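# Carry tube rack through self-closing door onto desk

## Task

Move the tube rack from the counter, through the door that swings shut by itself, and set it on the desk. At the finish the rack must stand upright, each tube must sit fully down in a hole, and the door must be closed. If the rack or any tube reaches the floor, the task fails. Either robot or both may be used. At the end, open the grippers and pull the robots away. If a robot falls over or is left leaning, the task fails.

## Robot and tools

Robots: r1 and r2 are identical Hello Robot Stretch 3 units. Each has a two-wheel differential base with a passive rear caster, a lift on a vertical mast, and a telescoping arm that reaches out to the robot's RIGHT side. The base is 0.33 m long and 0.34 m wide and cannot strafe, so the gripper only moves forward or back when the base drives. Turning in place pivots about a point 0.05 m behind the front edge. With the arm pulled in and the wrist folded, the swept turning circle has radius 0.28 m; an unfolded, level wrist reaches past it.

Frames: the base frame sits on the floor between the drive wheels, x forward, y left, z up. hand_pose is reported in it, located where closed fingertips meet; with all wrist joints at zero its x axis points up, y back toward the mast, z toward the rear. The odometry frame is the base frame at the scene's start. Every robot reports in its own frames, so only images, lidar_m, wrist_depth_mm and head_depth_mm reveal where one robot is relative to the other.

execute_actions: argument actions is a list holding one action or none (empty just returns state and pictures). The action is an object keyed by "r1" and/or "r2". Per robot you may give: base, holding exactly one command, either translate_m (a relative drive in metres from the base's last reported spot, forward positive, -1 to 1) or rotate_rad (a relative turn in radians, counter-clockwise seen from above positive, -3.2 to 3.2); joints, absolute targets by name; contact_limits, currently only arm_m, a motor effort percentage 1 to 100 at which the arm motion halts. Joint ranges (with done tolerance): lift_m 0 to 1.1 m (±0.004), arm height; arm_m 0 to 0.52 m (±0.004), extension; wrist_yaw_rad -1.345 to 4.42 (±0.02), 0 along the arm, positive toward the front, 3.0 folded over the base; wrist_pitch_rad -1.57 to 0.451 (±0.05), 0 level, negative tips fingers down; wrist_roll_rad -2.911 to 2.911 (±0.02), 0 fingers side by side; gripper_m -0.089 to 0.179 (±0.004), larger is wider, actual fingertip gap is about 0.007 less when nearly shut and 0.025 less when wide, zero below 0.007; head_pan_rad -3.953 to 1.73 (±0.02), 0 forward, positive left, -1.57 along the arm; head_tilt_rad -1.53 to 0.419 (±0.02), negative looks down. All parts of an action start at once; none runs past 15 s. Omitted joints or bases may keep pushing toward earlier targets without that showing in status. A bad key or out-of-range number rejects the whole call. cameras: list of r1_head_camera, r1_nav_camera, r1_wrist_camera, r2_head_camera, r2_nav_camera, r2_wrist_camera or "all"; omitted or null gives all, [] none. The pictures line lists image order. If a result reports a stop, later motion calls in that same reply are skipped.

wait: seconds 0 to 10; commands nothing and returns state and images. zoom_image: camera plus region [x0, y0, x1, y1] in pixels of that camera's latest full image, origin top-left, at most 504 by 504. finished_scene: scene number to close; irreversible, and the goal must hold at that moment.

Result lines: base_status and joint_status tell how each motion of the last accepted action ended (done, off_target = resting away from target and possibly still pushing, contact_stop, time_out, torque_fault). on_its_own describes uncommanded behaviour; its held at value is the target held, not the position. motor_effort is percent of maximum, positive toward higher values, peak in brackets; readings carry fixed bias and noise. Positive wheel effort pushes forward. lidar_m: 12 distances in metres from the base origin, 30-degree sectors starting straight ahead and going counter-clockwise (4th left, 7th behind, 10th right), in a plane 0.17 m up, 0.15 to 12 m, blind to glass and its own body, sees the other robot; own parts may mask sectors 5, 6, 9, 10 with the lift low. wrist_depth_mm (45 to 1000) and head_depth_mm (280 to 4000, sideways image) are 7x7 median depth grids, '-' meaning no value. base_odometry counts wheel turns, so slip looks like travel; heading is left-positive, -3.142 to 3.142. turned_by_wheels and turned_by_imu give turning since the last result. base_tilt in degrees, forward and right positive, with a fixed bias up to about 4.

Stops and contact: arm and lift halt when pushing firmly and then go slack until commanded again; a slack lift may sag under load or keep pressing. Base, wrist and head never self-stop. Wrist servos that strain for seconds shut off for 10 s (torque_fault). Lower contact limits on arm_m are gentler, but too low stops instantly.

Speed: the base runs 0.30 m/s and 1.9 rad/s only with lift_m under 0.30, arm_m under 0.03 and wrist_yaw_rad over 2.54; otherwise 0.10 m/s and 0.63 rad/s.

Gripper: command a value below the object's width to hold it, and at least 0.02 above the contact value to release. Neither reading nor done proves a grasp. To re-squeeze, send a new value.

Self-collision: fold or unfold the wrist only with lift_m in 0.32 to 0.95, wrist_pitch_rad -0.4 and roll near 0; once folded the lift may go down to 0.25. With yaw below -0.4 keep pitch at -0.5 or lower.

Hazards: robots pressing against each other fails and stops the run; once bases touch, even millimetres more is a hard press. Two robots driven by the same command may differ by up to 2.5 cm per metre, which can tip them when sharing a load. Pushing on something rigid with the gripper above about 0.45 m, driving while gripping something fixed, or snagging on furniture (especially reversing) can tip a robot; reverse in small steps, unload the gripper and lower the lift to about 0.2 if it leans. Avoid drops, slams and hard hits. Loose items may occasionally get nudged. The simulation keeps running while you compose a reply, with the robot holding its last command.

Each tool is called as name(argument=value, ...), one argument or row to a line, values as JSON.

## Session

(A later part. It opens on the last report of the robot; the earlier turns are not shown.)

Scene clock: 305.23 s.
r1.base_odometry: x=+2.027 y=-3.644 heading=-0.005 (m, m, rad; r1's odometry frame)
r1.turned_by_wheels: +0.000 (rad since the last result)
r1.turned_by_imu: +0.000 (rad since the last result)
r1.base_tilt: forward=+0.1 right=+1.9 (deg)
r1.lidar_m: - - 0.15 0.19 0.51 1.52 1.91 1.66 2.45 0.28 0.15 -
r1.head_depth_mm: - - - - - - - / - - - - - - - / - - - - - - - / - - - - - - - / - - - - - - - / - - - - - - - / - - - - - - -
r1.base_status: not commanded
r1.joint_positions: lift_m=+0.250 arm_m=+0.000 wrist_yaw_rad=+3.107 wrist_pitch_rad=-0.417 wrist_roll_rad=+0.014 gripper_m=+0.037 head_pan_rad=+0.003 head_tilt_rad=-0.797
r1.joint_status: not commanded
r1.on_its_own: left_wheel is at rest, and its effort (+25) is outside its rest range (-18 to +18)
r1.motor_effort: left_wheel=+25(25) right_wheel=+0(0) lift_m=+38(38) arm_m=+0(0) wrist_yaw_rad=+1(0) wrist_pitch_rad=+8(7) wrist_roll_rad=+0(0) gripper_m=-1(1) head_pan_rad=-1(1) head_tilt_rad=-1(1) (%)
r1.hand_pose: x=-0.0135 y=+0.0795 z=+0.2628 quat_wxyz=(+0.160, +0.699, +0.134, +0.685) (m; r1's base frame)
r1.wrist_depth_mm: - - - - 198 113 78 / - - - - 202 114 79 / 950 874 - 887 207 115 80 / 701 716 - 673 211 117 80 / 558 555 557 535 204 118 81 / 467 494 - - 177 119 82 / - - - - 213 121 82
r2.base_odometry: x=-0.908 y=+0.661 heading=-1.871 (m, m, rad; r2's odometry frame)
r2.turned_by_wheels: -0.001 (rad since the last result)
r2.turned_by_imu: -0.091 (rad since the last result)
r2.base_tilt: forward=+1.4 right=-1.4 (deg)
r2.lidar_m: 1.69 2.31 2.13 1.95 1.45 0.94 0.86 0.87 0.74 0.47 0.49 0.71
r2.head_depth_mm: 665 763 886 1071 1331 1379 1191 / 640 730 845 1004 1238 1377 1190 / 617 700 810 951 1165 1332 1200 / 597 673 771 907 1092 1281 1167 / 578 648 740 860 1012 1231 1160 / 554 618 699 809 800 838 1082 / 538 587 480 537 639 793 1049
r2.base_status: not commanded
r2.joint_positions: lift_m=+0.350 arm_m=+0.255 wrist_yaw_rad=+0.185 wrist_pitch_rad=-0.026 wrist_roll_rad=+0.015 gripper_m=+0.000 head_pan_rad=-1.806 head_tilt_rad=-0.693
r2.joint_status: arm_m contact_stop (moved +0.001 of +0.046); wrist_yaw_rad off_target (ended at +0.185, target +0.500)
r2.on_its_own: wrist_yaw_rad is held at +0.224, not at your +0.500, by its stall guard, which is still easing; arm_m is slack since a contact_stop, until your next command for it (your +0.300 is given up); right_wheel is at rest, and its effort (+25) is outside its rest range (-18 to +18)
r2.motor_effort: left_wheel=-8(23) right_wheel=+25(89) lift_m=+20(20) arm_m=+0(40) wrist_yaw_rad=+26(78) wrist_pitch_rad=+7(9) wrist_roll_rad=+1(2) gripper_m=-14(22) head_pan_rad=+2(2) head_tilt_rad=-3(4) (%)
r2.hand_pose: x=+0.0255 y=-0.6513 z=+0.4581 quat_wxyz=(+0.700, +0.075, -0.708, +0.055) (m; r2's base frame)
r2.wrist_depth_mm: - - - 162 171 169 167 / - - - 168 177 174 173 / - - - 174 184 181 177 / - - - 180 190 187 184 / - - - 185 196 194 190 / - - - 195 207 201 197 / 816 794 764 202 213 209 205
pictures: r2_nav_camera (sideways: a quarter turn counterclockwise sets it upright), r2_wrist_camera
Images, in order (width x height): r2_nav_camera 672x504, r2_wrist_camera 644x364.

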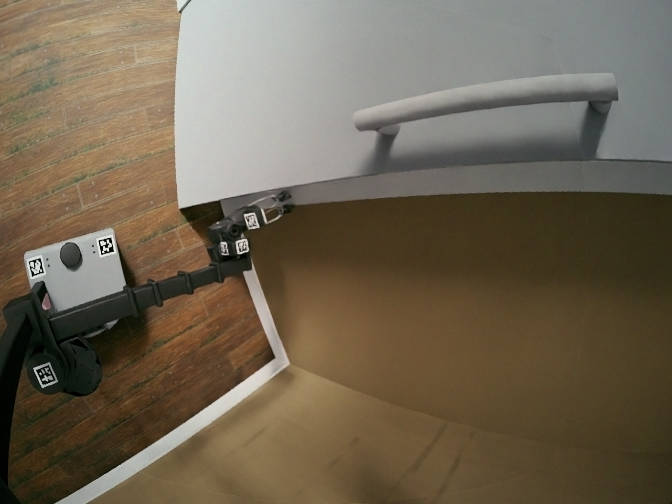

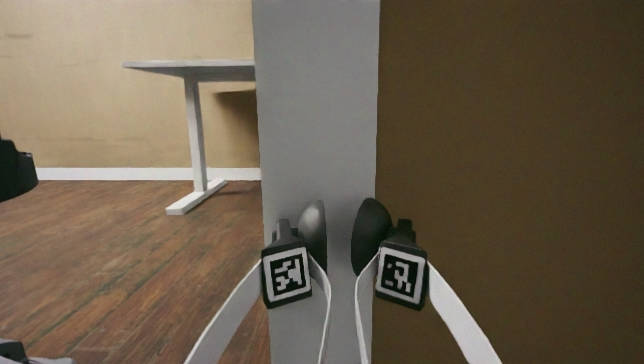

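execute_actions(
  actions=[
    {"r2":{"base":{"translate_m":0.06},"joints":{"arm_m":0.23,"wrist_yaw_rad":0.3}},"r1":{"base":{"translate_m":0.2}}},
  ],
  cameras=["r2_wrist_camera"],
)

execute_actions(
  actions=[
    {"r2":{"joints":{"arm_m":0.42,"wrist_yaw_rad":0.6}}},
  ],
  cameras=["r2_wrist_camera","r2_nav_camera"],
)

Scene clock: 308.77 s.
r1.base_odometry: x=+2.226 y=-3.645 heading=-0.004 (m, m, rad; r1's odometry frame)
r1.turned_by_wheels: +0.001 (rad since the last result)
r1.turned_by_imu: +0.035 (rad since the last result)
r1.base_tilt: forward=+0.2 right=+1.8 (deg)
r1.lidar_m: - - 0.15 0.19 0.50 1.56 1.95 1.65 2.48 0.26 0.15 -
r1.head_depth_mm: - - - - - - - / - - - - - - - / - - - - - - - / - - - - - - - / - - - - - - - / - - - - - - - / - - - - - - -
r1.base_status: translate_m off_target (by the wheels' count: +0.1997 of +0.2000)
r1.joint_positions: lift_m=+0.250 arm_m=+0.000 wrist_yaw_rad=+3.108 wrist_pitch_rad=-0.417 wrist_roll_rad=+0.014 gripper_m=+0.037 head_pan_rad=+0.021 head_tilt_rad=-0.805
r1.joint_status: not commanded
r1.on_its_own: left_wheel is at rest, and its effort (+36) is outside its rest range (-18 to +18)
r1.motor_effort: left_wheel=+36(51) right_wheel=+8(58) lift_m=+38(40) arm_m=+0(1) wrist_yaw_rad=+0(10) wrist_pitch_rad=+7(9) wrist_roll_rad=+0(0) gripper_m=+0(1) head_pan_rad=-8(15) head_tilt_rad=+3(6) (%)
r1.hand_pose: x=-0.0137 y=+0.0794 z=+0.2628 quat_wxyz=(+0.159, +0.699, +0.134, +0.685) (m; r1's base frame)
r1.wrist_depth_mm: - - - - 201 112 78 / - - - - 204 114 79 / 925 945 - 871 209 115 79 / 699 710 - 686 212 116 80 / 553 564 558 539 204 117 80 / 469 499 - - 177 118 81 / - - - - 211 119 81
r2.base_odometry: x=-0.926 y=+0.604 heading=-1.871 (m, m, rad; r2's odometry frame)
r2.turned_by_wheels: +0.000 (rad since the last result)
r2.turned_by_imu: -0.086 (rad since the last result)
r2.base_tilt: forward=+1.3 right=-1.5 (deg)
r2.lidar_m: 1.40 2.24 2.24 1.96 1.76 1.05 0.92 0.92 0.76 0.49 0.50 0.67
r2.head_depth_mm: 698 804 946 1156 1469 1373 1181 / 664 760 892 1066 1325 1369 1190 / 635 720 835 990 1212 1374 1211 / 606 688 786 928 1114 1324 1161 / 582 656 747 867 1015 1165 1157 / 553 618 688 758 710 854 1123 / 507 436 484 552 664 816 1059
r2.base_status: done
r2.joint_positions: lift_m=+0.350 arm_m=+0.230 wrist_yaw_rad=+0.207 wrist_pitch_rad=-0.020 wrist_roll_rad=+0.016 gripper_m=+0.000 head_pan_rad=-1.805 head_tilt_rad=-0.698
r2.joint_status: wrist_yaw_rad off_target (ended at +0.207, target +0.300); the others done
r2.on_its_own: wrist_yaw_rad is held at +0.222, not at your +0.300, by its stall guard, which is not easing now
r2.motor_effort: left_wheel=-4(51) right_wheel=+13(91) lift_m=+24(24) arm_m=-3(8) wrist_yaw_rad=+10(80) wrist_pitch_rad=+5(9) wrist_roll_rad=+1(2) gripper_m=-4(14) head_pan_rad=+1(1) head_tilt_rad=-1(3) (%)
r2.hand_pose: x=+0.0311 y=-0.6255 z=+0.4594 quat_wxyz=(+0.699, +0.081, -0.708, +0.065) (m; r2's base frame)
r2.wrist_depth_mm: - - - 184 193 194 193 / - - - 190 197 200 200 / - - - 195 205 207 207 / - 61 - 202 213 215 214 / - 61 - - 222 221 222 / - 60 - 219 228 230 230 / - 60 811 226 235 239 241
pictures: r2_wrist_camera
Images, in order (width x height): r2_wrist_camera 644x364.

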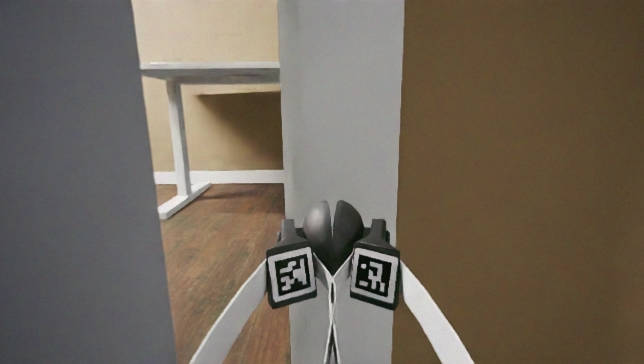

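Scene clock: 311.70 s.
r1.base_odometry: x=+2.226 y=-3.645 heading=-0.004 (m, m, rad; r1's odometry frame)
r1.turned_by_wheels: +0.000 (rad since the last result)
r1.turned_by_imu: +0.000 (rad since the last result)
r1.base_tilt: forward=-0.1 right=+1.8 (deg)
r1.lidar_m: - - 0.15 0.19 0.50 1.56 1.95 1.65 2.48 0.26 0.15 -
r1.head_depth_mm: - - - - - - - / - - - - - - - / - - - - - - - / - - - - - - - / - - - - - - - / - - - - - - - / - - - - - - -
r1.base_status: not commanded
r1.joint_positions: lift_m=+0.250 arm_m=+0.000 wrist_yaw_rad=+3.108 wrist_pitch_rad=-0.417 wrist_roll_rad=+0.014 gripper_m=+0.037 head_pan_rad=+0.021 head_tilt_rad=-0.805
r1.joint_status: not commanded
r1.on_its_own: left_wheel is at rest, and its effort (+36) is outside its rest range (-18 to +18)
r1.motor_effort: left_wheel=+36(38) right_wheel=+9(9) lift_m=+37(38) arm_m=+0(0) wrist_yaw_rad=+0(0) wrist_pitch_rad=+8(8) wrist_roll_rad=-1(0) gripper_m=-1(1) head_pan_rad=-9(9) head_tilt_rad=+2(2) (%)
r1.hand_pose: x=-0.0137 y=+0.0794 z=+0.2628 quat_wxyz=(+0.159, +0.699, +0.134, +0.685) (m; r1's base frame)
r1.wrist_depth_mm: - - - - 201 113 78 / - - - - 204 114 78 / 968 940 - 887 209 115 79 / 719 702 - 675 211 116 80 / 571 567 564 533 204 118 80 / 460 505 - - 177 119 81 / - - - - 213 120 81
r2.base_odometry: x=-0.926 y=+0.604 heading=-1.872 (m, m, rad; r2's odometry frame)
r2.turned_by_wheels: -0.001 (rad since the last result)
r2.turned_by_imu: -0.261 (rad since the last result)
r2.base_tilt: forward=+1.4 right=-1.3 (deg)
r2.lidar_m: 0.95 2.27 2.37 2.00 1.97 1.21 0.91 0.88 0.92 0.70 0.50 0.57
r2.head_depth_mm: 888 975 1072 1189 1337 1380 1184 / 872 1017 1161 1338 1501 1365 1180 / 799 915 1064 1284 1536 1369 1204 / 737 831 960 1117 1344 1382 1181 / 686 768 872 1006 1160 1332 1189 / 636 709 799 909 1035 1266 1185 / 596 660 735 832 935 1091 1007
r2.base_status: not commanded
r2.joint_positions: lift_m=+0.350 arm_m=+0.418 wrist_yaw_rad=+1.284 wrist_pitch_rad=-0.026 wrist_roll_rad=+0.016 gripper_m=+0.000 head_pan_rad=-1.805 head_tilt_rad=-0.698
r2.joint_status: wrist_yaw_rad off_target (ended at +1.284, target +0.600); the others done
r2.on_its_own: right_wheel is at rest, and its effort (+39) is outside its rest range (-18 to +18); arm_m is at rest, and its effort (+20) is outside its rest range (-14 to +14); wrist_yaw_rad is at rest, and its effort (-77) is outside its rest range (-12 to +12)
r2.motor_effort: left_wheel=-8(25) right_wheel=+39(82) lift_m=+24(24) arm_m=+20(37) wrist_yaw_rad=-77(78) wrist_pitch_rad=+7(9) wrist_roll_rad=+0(1) gripper_m=-17(21) head_pan_rad=+1(2) head_tilt_rad=-1(1) (%)
r2.hand_pose: x=+0.2237 y=-0.6357 z=+0.4580 quat_wxyz=(+0.568, +0.434, -0.565, +0.413) (m; r2's base frame)
r2.wrist_depth_mm: 475 918 - 156 136 112 95 / 419 892 - 161 140 114 97 / 365 877 530 168 144 117 99 / 323 694 - 173 148 120 101 / 288 671 - 165 153 123 103 / 261 649 638 - 157 126 105 / 239 544 599 195 157 129 107
pictures: r2_nav_camera (sideways: a quarter turn counterclockwise sets it upright), r2_wrist_camera
Images, in order (width x height): r2_nav_camera 672x504, r2_wrist_camera 644x364.

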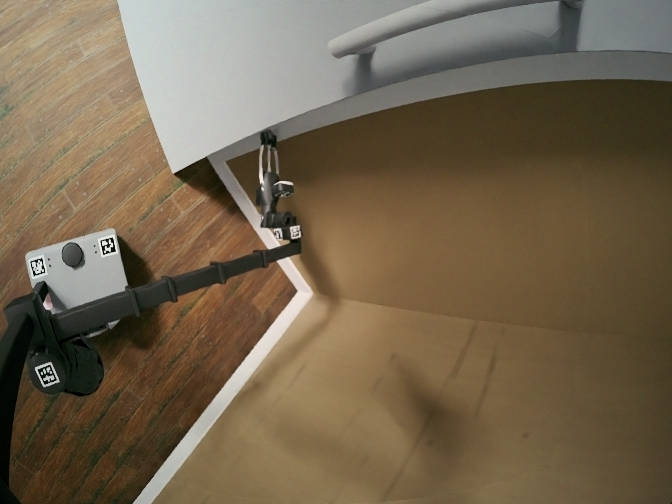

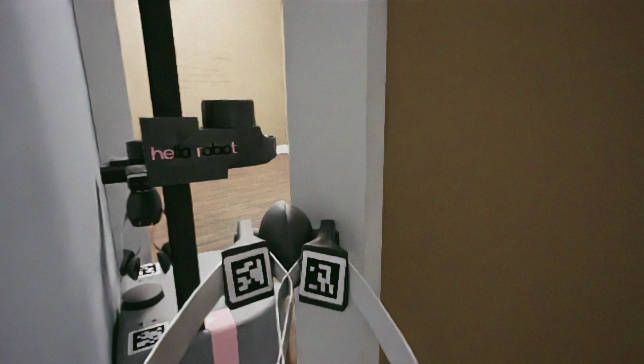

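execute_actions(
  actions=[
    {"r2":{"joints":{"wrist_yaw_rad":1.3,"arm_m":0.2},"contact_limits":{"arm_m":42}},"r1":{"base":{"translate_m":0.2}}},
  ],
)

Scene clock: 317.97 s.
r1.base_odometry: x=+2.426 y=-3.646 heading=-0.004 (m, m, rad; r1's odometry frame)
r1.turned_by_wheels: +0.000 (rad since the last result)
r1.turned_by_imu: +0.034 (rad since the last result)
r1.base_tilt: forward=+0.1 right=+1.9 (deg)
r1.lidar_m: - - 0.15 0.19 0.51 1.60 2.10 1.64 2.52 0.25 0.15 -
r1.head_depth_mm: - - - - - - - / - - - - - - - / - - - - - - - / - - - - - - - / - - - - - - - / - - - - - - - / - - - - - - -
r1.base_status: translate_m off_target (by the wheels' count: +0.1999 of +0.2000)
r1.joint_positions: lift_m=+0.250 arm_m=+0.000 wrist_yaw_rad=+3.108 wrist_pitch_rad=-0.417 wrist_roll_rad=+0.014 gripper_m=+0.037 head_pan_rad=+0.005 head_tilt_rad=-0.804
r1.joint_status: not commanded
r1.motor_effort: left_wheel=+13(50) right_wheel=+15(56) lift_m=+37(40) arm_m=+0(1) wrist_yaw_rad=+0(5) wrist_pitch_rad=+8(9) wrist_roll_rad=-1(1) gripper_m=-1(0) head_pan_rad=-2(15) head_tilt_rad=+2(4) (%)
r1.hand_pose: x=-0.0137 y=+0.0794 z=+0.2628 quat_wxyz=(+0.159, +0.699, +0.134, +0.684) (m; r1's base frame)
r1.wrist_depth_mm: - - 492 - 201 112 77 / - - - - 205 114 78 / 976 954 - 830 208 115 79 / 707 706 - 652 212 116 80 / 565 568 551 548 203 117 80 / 466 495 - - 175 118 80 / - - - - 212 119 81
r2.base_odometry: x=-0.926 y=+0.604 heading=-1.871 (m, m, rad; r2's odometry frame)
r2.turned_by_wheels: +0.000 (rad since the last result)
r2.turned_by_imu: -0.003 (rad since the last result)
r2.base_tilt: forward=+1.4 right=-1.3 (deg)
r2.lidar_m: 0.96 2.28 2.38 2.00 1.97 1.22 0.91 0.88 0.92 0.70 0.53 0.59
r2.head_depth_mm: 891 974 1065 1194 1338 1363 1194 / 876 1013 1172 1339 1500 1365 1182 / 798 915 1063 1275 1536 1373 1205 / 736 833 960 1122 1367 1399 1164 / 684 763 868 1004 1188 1345 1160 / 637 710 796 908 1057 1236 1161 / 597 655 734 829 950 1081 1065
r2.base_status: not commanded
r2.joint_positions: lift_m=+0.350 arm_m=+0.201 wrist_yaw_rad=+1.119 wrist_pitch_rad=-0.028 wrist_roll_rad=+0.016 gripper_m=+0.000 head_pan_rad=-1.805 head_tilt_rad=-0.698
r2.joint_status: wrist_yaw_rad off_target (ended at +1.119, target +1.300); the others done
r2.on_its_own: wrist_yaw_rad is held at +1.176, not at your +1.300, by its stall guard, which is still easing; right_wheel is at rest, and its effort (+19) is outside its rest range (-18 to +18)
r2.motor_effort: left_wheel=-8(24) right_wheel=+19(74) lift_m=+23(23) arm_m=-6(17) wrist_yaw_rad=+38(77) wrist_pitch_rad=+8(9) wrist_roll_rad=+0(0) gripper_m=-14(25) head_pan_rad=+1(2) head_tilt_rad=-1(1) (%)
r2.contact_limits: arm_m 42 (drawing in: default 25, maximum 42; extending or still: default 35, maximum 57)
r2.hand_pose: x=+0.2084 y=-0.4571 z=+0.4573 quat_wxyz=(+0.600, +0.387, -0.598, +0.364) (m; r2's base frame)
r2.wrist_depth_mm: 863 409 256 185 181 248 224 / 941 448 268 192 - 255 229 / - 485 283 199 - 261 237 / - 535 300 207 - 267 242 / - 581 318 203 - 278 249 / - 670 367 208 911 283 256 / 806 731 338 242 726 285 261
pictures: r1_head_camera (sideways: a quarter turn clockwise sets it upright), r1_nav_camera (sideways: a quarter turn counterclockwise sets it upright), r1_wrist_camera, r2_head_camera (sideways: a quarter turn clockwise sets it upright), r2_nav_camera (sideways: a quarter turn counterclockwise sets it upright), r2_wrist_camera
Images, in order (width x height): r1_head_camera 896x504, r1_nav_camera 672x504, r1_wrist_camera 644x364, r2_head_camera 896x504, r2_nav_camera 672x504, r2_wrist_camera 644x364.

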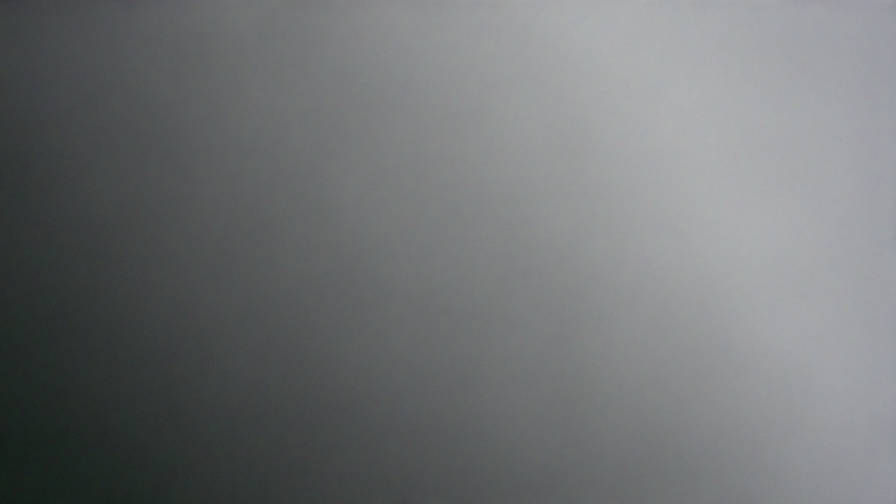

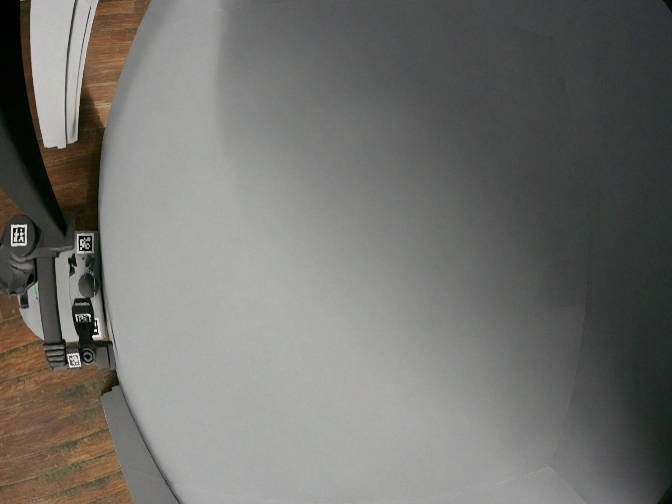

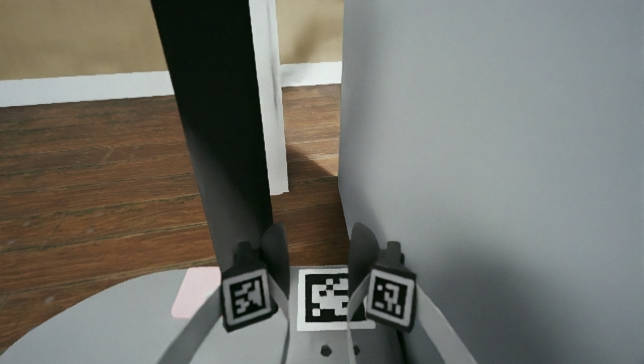

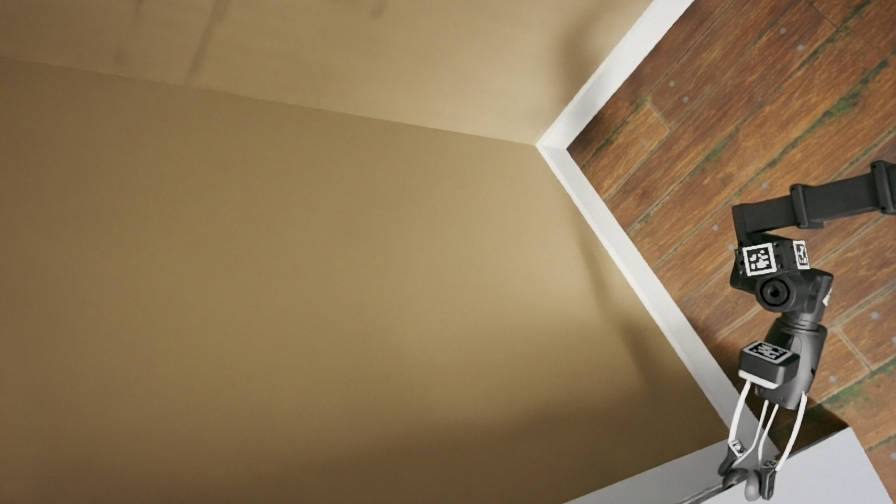

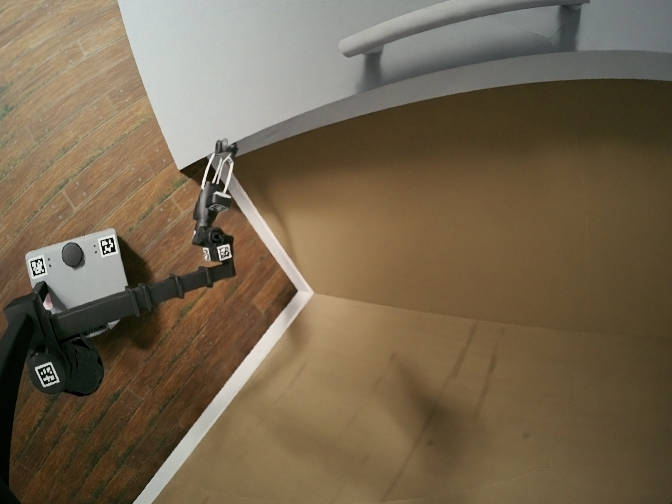

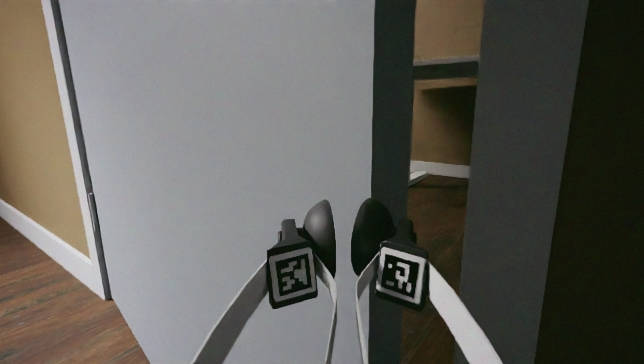

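execute_actions(
  actions=[
    {"r1":{"base":{"translate_m":0.3}}},
  ],
  cameras=["r1_nav_camera","r2_nav_camera"],
)

Scene clock: 321.10 s.
r1.base_odometry: x=+2.726 y=-3.646 heading=-0.002 (m, m, rad; r1's odometry frame)
r1.turned_by_wheels: +0.002 (rad since the last result)
r1.turned_by_imu: +0.027 (rad since the last result)
r1.base_tilt: forward=+0.0 right=+2.0 (deg)
r1.lidar_m: - - 0.15 0.19 0.52 1.63 2.08 1.62 2.54 0.28 0.15 -
r1.head_depth_mm: - - - - - - - / - - - - - - - / - - - - - - - / - - - - - - - / - - - - - - - / - - - - - - - / - - - - - - -
r1.base_status: translate_m off_target (by the wheels' count: +0.2997 of +0.3000)
r1.joint_positions: lift_m=+0.250 arm_m=+0.000 wrist_yaw_rad=+3.108 wrist_pitch_rad=-0.417 wrist_roll_rad=+0.015 gripper_m=+0.037 head_pan_rad=+0.007 head_tilt_rad=-0.801
r1.joint_status: not commanded
r1.on_its_own: left_wheel is at rest, and its effort (+42) is outside its rest range (-18 to +18)
r1.motor_effort: left_wheel=+42(56) right_wheel=+0(76) lift_m=+37(39) arm_m=+0(1) wrist_yaw_rad=+0(9) wrist_pitch_rad=+7(9) wrist_roll_rad=+0(1) gripper_m=+0(0) head_pan_rad=-3(15) head_tilt_rad=+0(8) (%)
r1.hand_pose: x=-0.0137 y=+0.0794 z=+0.2628 quat_wxyz=(+0.159, +0.699, +0.134, +0.684) (m; r1's base frame)
r1.wrist_depth_mm: - - 488 525 199 112 79 / - - - 566 204 114 79 / 960 946 - 623 206 116 80 / 722 711 - 647 212 117 81 / 558 552 559 538 205 119 81 / 469 498 - - 179 120 82 / - - - - 213 121 82
r2.base_odometry: x=-0.926 y=+0.604 heading=-1.871 (m, m, rad; r2's odometry frame)
r2.turned_by_wheels: +0.001 (rad since the last result)
r2.turned_by_imu: +0.001 (rad since the last result)
r2.base_tilt: forward=+1.4 right=-1.3 (deg)
r2.lidar_m: 0.97 2.27 2.38 2.00 1.97 1.21 0.91 0.88 0.92 0.70 0.56 0.62
r2.head_depth_mm: 890 972 1068 1191 1323 1376 1182 / 874 1008 1173 1336 1493 1368 1185 / 803 914 1064 1280 1519 1363 1214 / 736 830 961 1125 1353 1403 1165 / 683 769 872 1007 1183 1338 1152 / 637 707 794 904 1054 1232 1164 / 597 656 734 832 949 1064 1116
r2.base_status: not commanded
r2.joint_positions: lift_m=+0.350 arm_m=+0.200 wrist_yaw_rad=+1.101 wrist_pitch_rad=-0.026 wrist_roll_rad=+0.016 gripper_m=+0.000 head_pan_rad=-1.805 head_tilt_rad=-0.698
r2.joint_status: not commanded
r2.on_its_own: wrist_yaw_rad is held at +1.102, not at your +1.300, by its stall guard, which is not easing now
r2.motor_effort: left_wheel=+0(5) right_wheel=+0(11) lift_m=+24(24) arm_m=-4(6) wrist_yaw_rad=+0(17) wrist_pitch_rad=+7(8) wrist_roll_rad=+1(0) gripper_m=-2(8) head_pan_rad=+2(1) head_tilt_rad=-1(1) (%)
r2.hand_pose: x=+0.2064 y=-0.4611 z=+0.4581 quat_wxyz=(+0.603, +0.380, -0.602, +0.359) (m; r2's base frame)
r2.wrist_depth_mm: 791 449 300 226 195 247 224 / 916 480 318 234 204 252 231 / 992 512 332 243 212 260 237 / - 571 349 252 219 267 243 / - 622 374 - 232 273 249 / - 676 421 276 982 283 254 / 799 737 387 284 242 290 262
pictures: r1_nav_camera (sideways: a quarter turn counterclockwise sets it upright), r2_nav_camera (sideways: a quarter turn counterclockwise sets it upright)
Images, in order (width x height): r1_nav_camera 672x504, r2_nav_camera 672x504.

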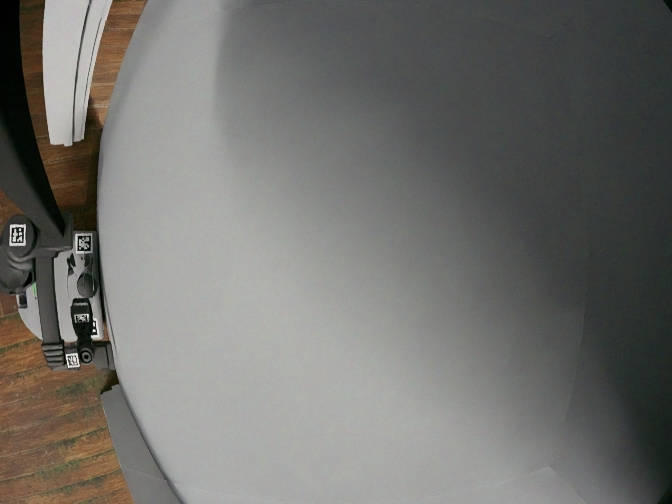

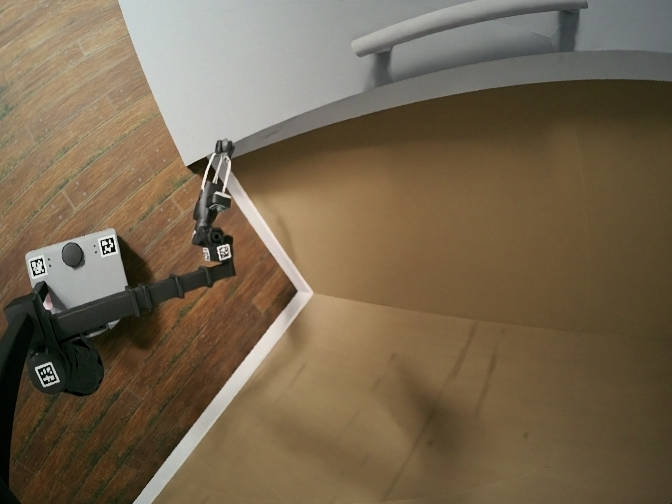

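execute_actions(
  actions=[
    {"r1":{"base":{"translate_m":1.0}},"r2":{"joints":{"arm_m":0.0,"wrist_yaw_rad":1.3},"contact_limits":{"arm_m":42}}},
  ],
  cameras=["r1_nav_camera","r2_nav_camera"],
)

Scene clock: 328.07 s.
r1.base_odometry: x=+3.726 y=-3.647 heading=-0.002 (m, m, rad; r1's odometry frame)
r1.turned_by_wheels: +0.000 (rad since the last result)
r1.turned_by_imu: +0.211 (rad since the last result)
r1.base_tilt: forward=+0.0 right=+1.8 (deg)
r1.lidar_m: - - 0.15 0.25 1.42 1.85 1.57 2.13 2.46 0.20 0.15 -
r1.head_depth_mm: - - - - - - - / - - - - - - - / - - - - - - - / - - - - - - - / - - - - - - - / - - - - - - - / - - - - - - -
r1.base_status: done
r1.joint_positions: lift_m=+0.250 arm_m=+0.000 wrist_yaw_rad=+3.104 wrist_pitch_rad=-0.417 wrist_roll_rad=+0.015 gripper_m=+0.037 head_pan_rad=-0.026 head_tilt_rad=-0.811
r1.joint_status: not commanded
r1.on_its_own: right_wheel is at rest, and its effort (+23) is outside its rest range (-18 to +18)
r1.motor_effort: left_wheel=+4(59) right_wheel=+23(81) lift_m=+39(40) arm_m=-1(1) wrist_yaw_rad=+2(10) wrist_pitch_rad=+8(9) wrist_roll_rad=-1(1) gripper_m=+0(0) head_pan_rad=+10(15) head_tilt_rad=+5(7) (%)
r1.hand_pose: x=-0.0129 y=+0.0793 z=+0.2628 quat_wxyz=(+0.161, +0.699, +0.133, +0.684) (m; r1's base frame)
r1.wrist_depth_mm: - - - 524 239 121 81 / - - - 560 241 121 81 / 982 941 - 627 243 122 81 / 702 711 - 668 243 122 81 / 557 561 548 566 230 122 81 / 463 502 - - 190 122 81 / - - - - 229 122 81
r2.base_odometry: x=-0.926 y=+0.604 heading=-1.871 (m, m, rad; r2's odometry frame)
r2.turned_by_wheels: +0.000 (rad since the last result)
r2.turned_by_imu: -0.001 (rad since the last result)
r2.base_tilt: forward=+1.4 right=-1.3 (deg)
r2.lidar_m: 1.00 2.27 2.38 2.00 1.97 1.21 0.91 0.88 0.92 0.70 0.67 0.72
r2.head_depth_mm: 888 972 1068 1188 1332 1377 1192 / 873 1015 1171 1325 1494 1371 1187 / 803 912 1060 1270 1527 1357 1190 / 738 835 956 1124 1354 1375 1190 / 683 764 870 1005 1193 1341 1189 / 636 709 798 909 1058 1267 1182 / 596 660 738 828 947 1113 1185
r2.base_status: not commanded
r2.joint_positions: lift_m=+0.350 arm_m=+0.001 wrist_yaw_rad=+1.300 wrist_pitch_rad=-0.025 wrist_roll_rad=+0.016 gripper_m=+0.000 head_pan_rad=-1.805 head_tilt_rad=-0.698
r2.joint_status: all done
r2.motor_effort: left_wheel=+0(0) right_wheel=+0(1) lift_m=+24(24) arm_m=-4(3) wrist_yaw_rad=-1(2) wrist_pitch_rad=+7(7) wrist_roll_rad=+1(0) gripper_m=-2(2) head_pan_rad=+1(2) head_tilt_rad=-1(1) (%)
r2.contact_limits: arm_m 42 (drawing in: default 25, maximum 42; extending or still: default 35, maximum 57)
r2.hand_pose: x=+0.2249 y=-0.2139 z=+0.4581 quat_wxyz=(+0.564, +0.438, -0.562, +0.417) (m; r2's base frame)
r2.wrist_depth_mm: - - 963 694 544 446 376 / - - - 725 563 454 378 / - - - 735 574 466 389 / - - - 777 590 475 398 / - - - - 598 488 407 / - - - 867 595 494 416 / 804 798 789 794 682 505 425
pictures: r1_nav_camera (sideways: a quarter turn counterclockwise sets it upright), r2_nav_camera (sideways: a quarter turn counterclockwise sets it upright)
Images, in order (width x height): r1_nav_camera 672x504, r2_nav_camera 672x504.

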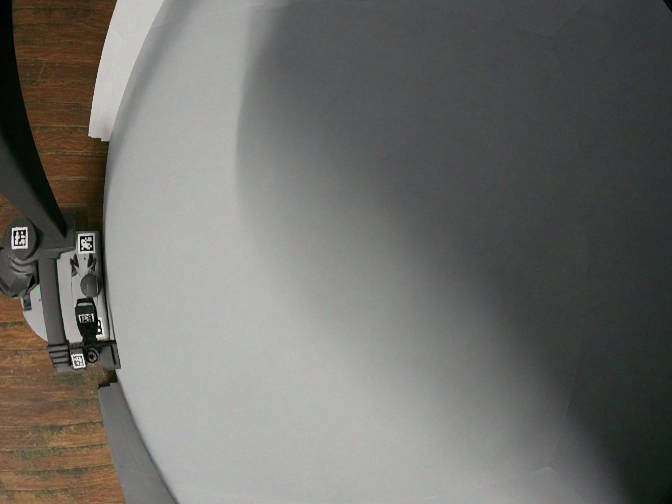

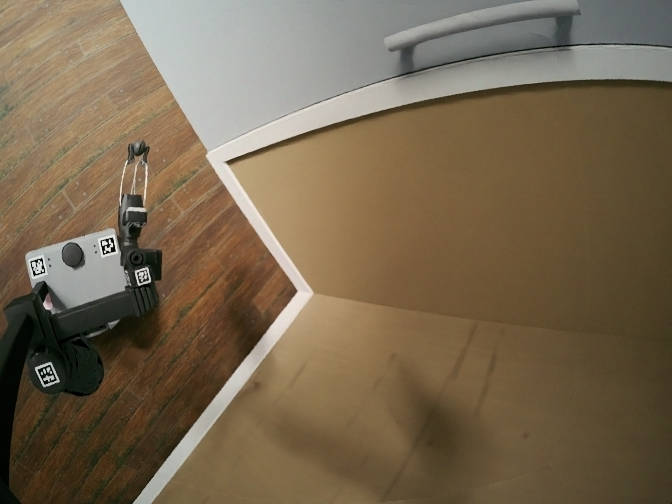

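execute_actions(
  actions=[
    {"r1":{"base":{"translate_m":-0.5},"joints":{"head_tilt_rad":-0.5}},"r2":{"joints":{"head_pan_rad":-1.2,"head_tilt_rad":-0.3}}},
  ],
  cameras=["r1_nav_camera","r2_nav_camera"],
)

Scene clock: 331.80 s.
r1.base_odometry: x=+3.226 y=-3.646 heading=-0.002 (m, m, rad; r1's odometry frame)
r1.turned_by_wheels: +0.000 (rad since the last result)
r1.turned_by_imu: +0.002 (rad since the last result)
r1.base_tilt: forward=+0.1 right=+1.8 (deg)
r1.lidar_m: 0.55 0.58 0.72 1.37 1.44 1.46 1.08 1.62 2.26 1.63 0.65 0.57
r1.head_depth_mm: 427 467 514 573 644 739 838 / 427 466 514 572 644 738 863 / 427 466 513 571 642 736 861 / 426 464 513 569 643 735 861 / 426 466 512 570 639 734 857 / 425 465 511 568 641 734 856 / 425 463 512 567 637 731 853
r1.base_status: done
r1.joint_positions: lift_m=+0.250 arm_m=+0.000 wrist_yaw_rad=+3.107 wrist_pitch_rad=-0.417 wrist_roll_rad=+0.015 gripper_m=+0.037 head_pan_rad=-0.007 head_tilt_rad=-0.506
r1.joint_status: all done
r1.motor_effort: left_wheel=-2(9) right_wheel=+1(14) lift_m=+37(38) arm_m=-1(1) wrist_yaw_rad=+1(2) wrist_pitch_rad=+8(8) wrist_roll_rad=-1(1) gripper_m=-1(0) head_pan_rad=+3(10) head_tilt_rad=+3(22) (%)
r1.hand_pose: x=-0.0134 y=+0.0793 z=+0.2628 quat_wxyz=(+0.160, +0.699, +0.133, +0.684) (m; r1's base frame)
r1.wrist_depth_mm: - - - - - 809 550 / - - - - - 815 585 / 978 953 - 942 944 815 613 / 709 712 - 711 695 680 633 / 565 563 563 570 553 560 561 / 467 495 - - 474 464 460 / - - - - 388 395 391
r2.base_odometry: x=-0.926 y=+0.604 heading=-1.871 (m, m, rad; r2's odometry frame)
r2.turned_by_wheels: +0.000 (rad since the last result)
r2.turned_by_imu: -0.001 (rad since the last result)
r2.base_tilt: forward=+1.4 right=-1.4 (deg)
r2.lidar_m: 1.00 2.28 2.38 2.01 1.97 1.21 0.91 0.88 0.92 0.70 0.67 0.72
r2.head_depth_mm: 575 610 651 699 752 812 889 / 571 606 646 690 742 804 877 / 557 592 634 678 729 792 866 / 560 594 629 671 719 773 844 / 556 581 559 600 716 777 845 / 553 584 622 664 712 765 835 / 548 580 616 659 705 758 825
r2.base_status: not commanded
r2.joint_positions: lift_m=+0.350 arm_m=+0.001 wrist_yaw_rad=+1.300 wrist_pitch_rad=-0.025 wrist_roll_rad=+0.016 gripper_m=+0.000 head_pan_rad=-1.207 head_tilt_rad=-0.310
r2.joint_status: all done
r2.motor_effort: left_wheel=-1(0) right_wheel=-1(0) lift_m=+24(24) arm_m=-4(4) wrist_yaw_rad=+0(0) wrist_pitch_rad=+7(7) wrist_roll_rad=+0(0) gripper_m=-3(2) head_pan_rad=+1(23) head_tilt_rad=+4(25) (%)
r2.hand_pose: x=+0.2249 y=-0.2139 z=+0.4581 quat_wxyz=(+0.564, +0.438, -0.562, +0.417) (m; r2's base frame)
r2.wrist_depth_mm: - - 951 695 539 443 378 / - - - 730 556 454 381 / - - - 751 575 462 386 / - - - 785 592 474 395 / - - - - 597 479 403 / - - - 848 581 496 416 / 789 807 801 779 671 516 427
pictures: r1_nav_camera (sideways: a quarter turn counterclockwise sets it upright), r2_nav_camera (sideways: a quarter turn counterclockwise sets it upright)
Images, in order (width x height): r1_nav_camera 672x504, r2_nav_camera 672x504.

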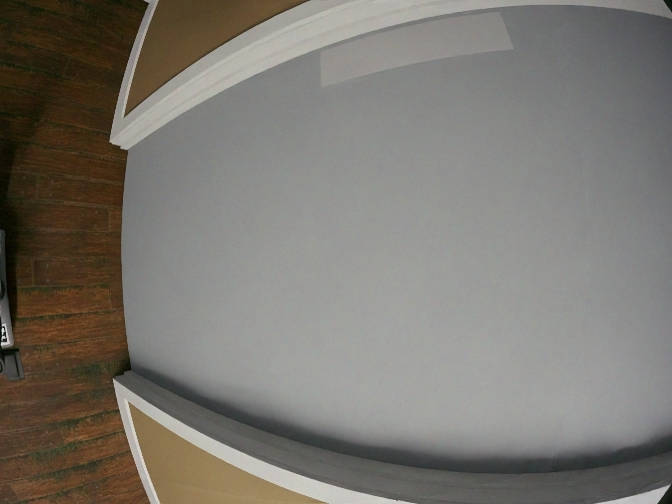

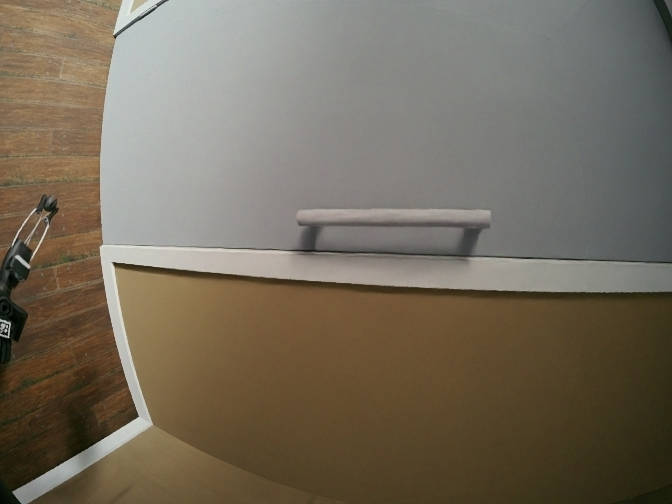

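execute_actions(
  actions=[
    {"r1":{"base":{"rotate_rad":0.6}}},
  ],
  cameras=[],
)

execute_actions(
  actions=[
    {"r1":{"base":{"translate_m":0.28}}},
  ],
  cameras=[],
)

execute_actions(
  actions=[
    {"r1":{"base":{"rotate_rad":-0.8}}},
  ],
  cameras=["r1_nav_camera"],
)

Scene clock: 334.47 s.
r1.base_odometry: x=+3.226 y=-3.646 heading=+0.598 (m, m, rad; r1's odometry frame)
r1.turned_by_wheels: +0.600 (rad since the last result)
r1.turned_by_imu: +0.591 (rad since the last result)
r1.base_tilt: forward=+0.2 right=+1.8 (deg)
r1.lidar_m: 0.59 0.73 1.37 1.45 1.56 1.08 1.66 2.41 1.32 0.59 0.56 0.55
r1.head_depth_mm: 435 465 503 544 593 653 729 / 459 495 535 584 642 712 799 / 488 527 575 631 698 784 890 / 520 566 620 685 765 867 1000 / 554 608 669 748 847 975 1148 / 587 643 702 774 864 975 1141 / 560 608 669 766 905 1093 1204
r1.base_status: done
r1.joint_positions: lift_m=+0.250 arm_m=+0.000 wrist_yaw_rad=+3.107 wrist_pitch_rad=-0.417 wrist_roll_rad=+0.015 gripper_m=+0.037 head_pan_rad=-0.007 head_tilt_rad=-0.506
r1.joint_status: not commanded
r1.motor_effort: left_wheel=-4(7) right_wheel=+4(11) lift_m=+38(37) arm_m=-1(1) wrist_yaw_rad=+1(1) wrist_pitch_rad=+8(8) wrist_roll_rad=-1(1) gripper_m=+1(1) head_pan_rad=+2(3) head_tilt_rad=+3(3) (%)
r1.hand_pose: x=-0.0134 y=+0.0793 z=+0.2628 quat_wxyz=(+0.160, +0.699, +0.133, +0.684) (m; r1's base frame)
r1.wrist_depth_mm: - - - - - - 986 / - - - - - - - / 975 965 - 979 938 958 959 / 717 710 - 706 700 700 696 / 560 566 550 566 548 549 554 / 469 497 - - 470 461 455 / - - - - 387 396 395
r2.base_odometry: x=-0.926 y=+0.604 heading=-1.871 (m, m, rad; r2's odometry frame)
r2.turned_by_wheels: +0.000 (rad since the last result)
r2.turned_by_imu: +0.000 (rad since the last result)
r2.base_tilt: forward=+1.3 right=-1.5 (deg)
r2.lidar_m: 1.00 2.27 2.38 2.01 1.97 1.21 0.91 0.88 0.92 0.70 0.67 0.72
r2.head_depth_mm: 574 613 650 696 752 811 887 / 569 605 646 690 744 800 873 / 559 592 635 677 733 791 864 / 560 595 627 672 719 775 845 / 557 581 561 601 714 777 845 / 553 586 622 663 713 767 836 / 548 581 618 658 704 759 826
r2.base_status: not commanded
r2.joint_positions: lift_m=+0.350 arm_m=+0.001 wrist_yaw_rad=+1.300 wrist_pitch_rad=-0.025 wrist_roll_rad=+0.016 gripper_m=+0.000 head_pan_rad=-1.207 head_tilt_rad=-0.310
r2.joint_status: not commanded
r2.motor_effort: left_wheel=-1(0) right_wheel=+0(0) lift_m=+24(23) arm_m=-4(4) wrist_yaw_rad=+0(1) wrist_pitch_rad=+7(7) wrist_roll_rad=+0(0) gripper_m=-3(3) head_pan_rad=+3(3) head_tilt_rad=+4(4) (%)
r2.hand_pose: x=+0.2249 y=-0.2139 z=+0.4581 quat_wxyz=(+0.564, +0.438, -0.562, +0.417) (m; r2's base frame)
r2.wrist_depth_mm: - - 955 706 535 440 372 / - - 956 719 558 449 385 / - - - 760 574 468 388 / - - - 775 589 467 402 / - - - - 585 486 402 / - - - 875 591 501 415 / 818 807 797 796 681 514 425
pictures: none
No camera images: the call's "cameras" was empty. Leave "cameras" out to get every camera's image.

Scene clock: 337.10 s.
r1.base_odometry: x=+3.457 y=-3.488 heading=+0.597 (m, m, rad; r1's odometry frame)
r1.turned_by_wheels: +0.000 (rad since the last result)
r1.turned_by_imu: -0.002 (rad since the last result)
r1.base_tilt: forward=+0.1 right=+1.9 (deg)
r1.lidar_m: 0.35 0.46 1.21 1.30 1.79 1.34 1.89 2.57 0.70 0.42 0.33 0.33
r1.head_depth_mm: - - 286 304 332 365 406 / - 285 299 326 358 398 447 / - 295 321 352 390 437 497 / 290 315 346 382 427 485 562 / 310 339 374 417 471 545 643 / 332 366 408 459 528 605 704 / 357 388 426 465 507 564 647
r1.base_status: done
r1.joint_positions: lift_m=+0.250 arm_m=+0.000 wrist_yaw_rad=+3.107 wrist_pitch_rad=-0.417 wrist_roll_rad=+0.015 gripper_m=+0.037 head_pan_rad=-0.007 head_tilt_rad=-0.506
r1.joint_status: not commanded
r1.motor_effort: left_wheel=-3(8) right_wheel=+4(12) lift_m=+38(38) arm_m=-1(1) wrist_yaw_rad=+1(1) wrist_pitch_rad=+8(8) wrist_roll_rad=-1(1) gripper_m=+0(1) head_pan_rad=+3(3) head_tilt_rad=+3(3) (%)
r1.hand_pose: x=-0.0134 y=+0.0793 z=+0.2628 quat_wxyz=(+0.160, +0.699, +0.133, +0.684) (m; r1's base frame)
r1.wrist_depth_mm: - - - - - - 878 / - - - - - - 935 / 969 963 - 965 971 916 883 / 702 697 - 702 712 715 666 / 560 553 556 553 560 546 563 / 468 492 - - 476 460 457 / - - - - 389 395 391
r2.base_odometry: x=-0.926 y=+0.604 heading=-1.871 (m, m, rad; r2's odometry frame)
r2.turned_by_wheels: +0.000 (rad since the last result)
r2.turned_by_imu: +0.000 (rad since the last result)
r2.base_tilt: forward=+1.5 right=-1.4 (deg)
r2.lidar_m: 1.00 2.27 2.38 2.00 1.97 1.21 0.91 0.88 0.92 0.70 0.67 0.72
r2.head_depth_mm: 573 611 653 699 749 817 888 / 570 605 644 693 745 801 871 / 558 590 635 677 730 794 861 / 560 594 629 669 720 776 842 / 557 582 560 600 713 778 841 / 552 586 623 662 710 766 835 / 548 580 616 658 704 761 826
r2.base_status: not commanded
r2.joint_positions: lift_m=+0.350 arm_m=+0.001 wrist_yaw_rad=+1.300 wrist_pitch_rad=-0.025 wrist_roll_rad=+0.016 gripper_m=+0.000 head_pan_rad=-1.207 head_tilt_rad=-0.310
r2.joint_status: not commanded
r2.motor_effort: left_wheel=+0(0) right_wheel=+0(0) lift_m=+24(24) arm_m=-4(4) wrist_yaw_rad=+1(1) wrist_pitch_rad=+7(7) wrist_roll_rad=+0(0) gripper_m=-3(2) head_pan_rad=+1(2) head_tilt_rad=+4(4) (%)
r2.hand_pose: x=+0.2249 y=-0.2139 z=+0.4581 quat_wxyz=(+0.564, +0.438, -0.562, +0.417) (m; r2's base frame)
r2.wrist_depth_mm: - - 948 693 537 441 375 / - - - 722 560 452 384 / - - - 756 575 460 388 / - - - 768 586 474 396 / - - - - 598 490 410 / - - - 831 584 499 419 / 799 802 809 787 671 505 423
pictures: none
No camera images: the call's "cameras" was empty. Leave "cameras" out to get every camera's image.

Scene clock: 338.77 s.
r1.base_odometry: x=+3.457 y=-3.488 heading=-0.202 (m, m, rad; r1's odometry frame)
r1.turned_by_wheels: -0.800 (rad since the last result)
r1.turned_by_imu: -0.788 (rad since the last result)
r1.base_tilt: forward=+0.2 right=+2.0 (deg)
r1.lidar_m: 0.33 0.33 0.40 0.60 1.21 1.49 1.76 1.34 2.18 2.54 0.57 0.36
r1.head_depth_mm: - 289 315 354 404 473 567 / - 286 307 343 391 453 540 / - - 298 333 378 437 516 / - - 292 324 366 421 495 / - - 289 315 355 406 474 / - - 285 307 344 392 454 / - - - 299 334 378 438
r1.base_status: done
r1.joint_positions: lift_m=+0.250 arm_m=+0.000 wrist_yaw_rad=+3.107 wrist_pitch_rad=-0.417 wrist_roll_rad=+0.015 gripper_m=+0.037 head_pan_rad=-0.007 head_tilt_rad=-0.506
r1.joint_status: not commanded
r1.motor_effort: left_wheel=+2(7) right_wheel=-5(10) lift_m=+38(38) arm_m=-1(1) wrist_yaw_rad=+1(1) wrist_pitch_rad=+8(8) wrist_roll_rad=-1(0) gripper_m=+0(1) head_pan_rad=+3(3) head_tilt_rad=+3(3) (%)
r1.hand_pose: x=-0.0134 y=+0.0793 z=+0.2628 quat_wxyz=(+0.160, +0.699, +0.133, +0.684) (m; r1's base frame)
r1.wrist_depth_mm: 991 - - - 536 410 323 / - - - - 532 441 325 / 965 936 - 932 548 460 332 / 729 708 - 693 583 472 337 / 563 562 566 557 564 483 343 / 456 496 - - 475 452 348 / - - - - 388 396 358
r2.base_odometry: x=-0.926 y=+0.604 heading=-1.871 (m, m, rad; r2's odometry frame)
r2.turned_by_wheels: +0.000 (rad since the last result)
r2.turned_by_imu: +0.000 (rad since the last result)
r2.base_tilt: forward=+1.4 right=-1.4 (deg)
r2.lidar_m: 1.00 2.28 2.38 2.01 1.97 1.21 0.91 0.88 0.92 0.70 0.67 0.71
r2.head_depth_mm: 575 611 652 698 751 813 886 / 571 606 646 691 740 799 874 / 557 592 635 678 730 790 861 / 560 594 629 672 719 774 841 / 557 582 561 601 714 777 843 / 552 587 624 665 713 769 835 / 547 581 615 658 706 761 824
r2.base_status: not commanded
r2.joint_positions: lift_m=+0.350 arm_m=+0.001 wrist_yaw_rad=+1.300 wrist_pitch_rad=-0.025 wrist_roll_rad=+0.016 gripper_m=+0.000 head_pan_rad=-1.207 head_tilt_rad=-0.310
r2.joint_status: not commanded
r2.motor_effort: left_wheel=+0(0) right_wheel=+0(0) lift_m=+24(24) arm_m=-4(4) wrist_yaw_rad=+0(0) wrist_pitch_rad=+7(7) wrist_roll_rad=+1(0) gripper_m=-3(2) head_pan_rad=+2(1) head_tilt_rad=+4(4) (%)
r2.hand_pose: x=+0.2249 y=-0.2139 z=+0.4581 quat_wxyz=(+0.564, +0.438, -0.562, +0.417) (m; r2's base frame)
r2.wrist_depth_mm: - - 959 699 542 449 376 / - - 985 727 554 449 382 / - - - 749 570 461 394 / - - - 770 589 477 402 / - - - - 593 488 405 / - - - 855 590 501 417 / 797 812 793 781 668 507 426
pictures: r1_nav_camera (sideways: a quarter turn counterclockwise sets it upright)
Images, in order (width x height): r1_nav_camera 672x504.

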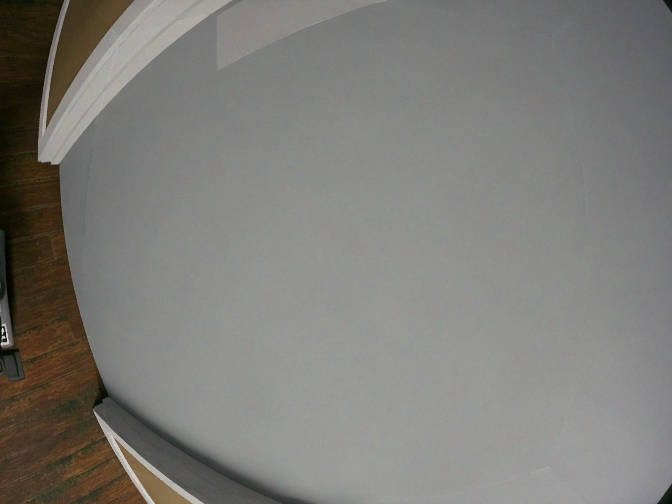

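execute_actions(
  actions=[
    {"r2":{"base":{"rotate_rad":0.5},"joints":{"lift_m":0.9,"wrist_yaw_rad":0,"wrist_pitch_rad":0,"gripper_m":0.15,"head_pan_rad":-1.57}},"r1":{"base":{"translate_m":0.2}}},
  ],
  cameras=["r2_wrist_camera","r2_nav_camera"],
)

Scene clock: 345.53 s.
r1.base_odometry: x=+3.653 y=-3.528 heading=-0.202 (m, m, rad; r1's odometry frame)
r1.turned_by_wheels: +0.000 (rad since the last result)
r1.turned_by_imu: -0.001 (rad since the last result)
r1.base_tilt: forward=+0.3 right=+2.0 (deg)
r1.lidar_m: - 0.15 0.16 0.32 1.25 1.53 1.96 1.52 2.42 0.50 0.23 0.15
r1.head_depth_mm: - - - - - - - / - - - - - - - / - - - - - - - / - - - - - - - / - - - - - - - / - - - - - - - / - - - - - - -
r1.base_status: done
r1.joint_positions: lift_m=+0.250 arm_m=+0.000 wrist_yaw_rad=+3.107 wrist_pitch_rad=-0.417 wrist_roll_rad=+0.015 gripper_m=+0.037 head_pan_rad=-0.007 head_tilt_rad=-0.506
r1.joint_status: not commanded
r1.motor_effort: left_wheel=+2(8) right_wheel=-5(10) lift_m=+37(37) arm_m=-1(1) wrist_yaw_rad=+1(1) wrist_pitch_rad=+8(7) wrist_roll_rad=-1(1) gripper_m=+0(0) head_pan_rad=+2(3) head_tilt_rad=+3(3) (%)
r1.hand_pose: x=-0.0134 y=+0.0793 z=+0.2628 quat_wxyz=(+0.160, +0.699, +0.133, +0.684) (m; r1's base frame)
r1.wrist_depth_mm: - - - 423 303 193 141 / - - - 466 313 198 145 / 986 946 - 510 325 203 147 / 710 693 - 565 342 207 149 / 564 568 558 556 337 212 151 / 465 500 - - 306 217 154 / - - - - 365 223 158
r2.base_odometry: x=-0.926 y=+0.604 heading=-1.371 (m, m, rad; r2's odometry frame)
r2.turned_by_wheels: +0.500 (rad since the last result)
r2.turned_by_imu: +0.505 (rad since the last result)
r2.base_tilt: forward=+1.4 right=-1.3 (deg)
r2.lidar_m: 2.27 2.37 2.01 1.94 1.24 0.91 0.88 0.92 0.70 0.67 0.71 0.97
r2.head_depth_mm: 552 587 624 662 712 758 832 / 548 581 615 654 710 764 831 / 560 592 632 668 723 775 - / 564 591 574 606 720 785 846 / 565 597 640 683 733 784 860 / 568 604 645 685 739 800 867 / 571 607 648 692 742 803 875
r2.base_status: done
r2.joint_positions: lift_m=+0.900 arm_m=+0.001 wrist_yaw_rad=+0.002 wrist_pitch_rad=-0.024 wrist_roll_rad=+0.016 gripper_m=+0.150 head_pan_rad=-1.563 head_tilt_rad=-0.310
r2.joint_status: all done
r2.motor_effort: left_wheel=-3(6) right_wheel=+5(11) lift_m=+27(22) arm_m=-4(4) wrist_yaw_rad=-2(3) wrist_pitch_rad=+6(8) wrist_roll_rad=+0(0) gripper_m=+1(93) head_pan_rad=-2(18) head_tilt_rad=+4(4) (%)
r2.hand_pose: x=-0.0211 y=-0.4011 z=+1.0084 quat_wxyz=(+0.702, +0.009, -0.713, -0.008) (m; r2's base frame)
r2.wrist_depth_mm: 427 422 416 409 402 399 399 / 440 432 428 419 412 414 414 / 453 449 448 430 427 424 422 / 468 460 465 459 443 442 439 / 485 483 475 471 459 455 455 / 506 - 502 491 480 - 475 / 532 523 512 514 496 492 489
pictures: r2_nav_camera (sideways: a quarter turn counterclockwise sets it upright), r2_wrist_camera
Images, in order (width x height): r2_nav_camera 672x504, r2_wrist_camera 644x364.

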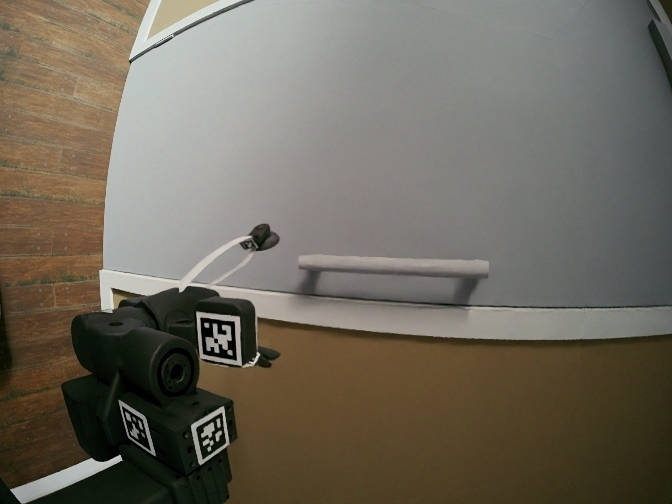

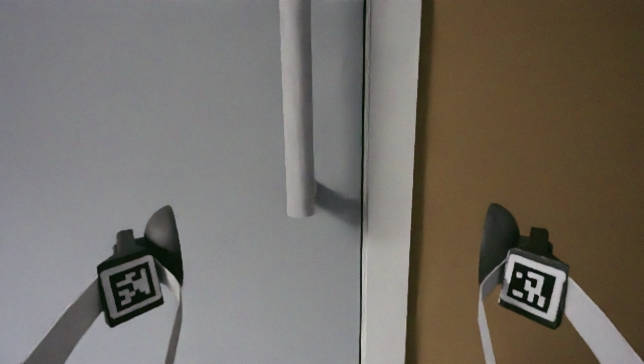

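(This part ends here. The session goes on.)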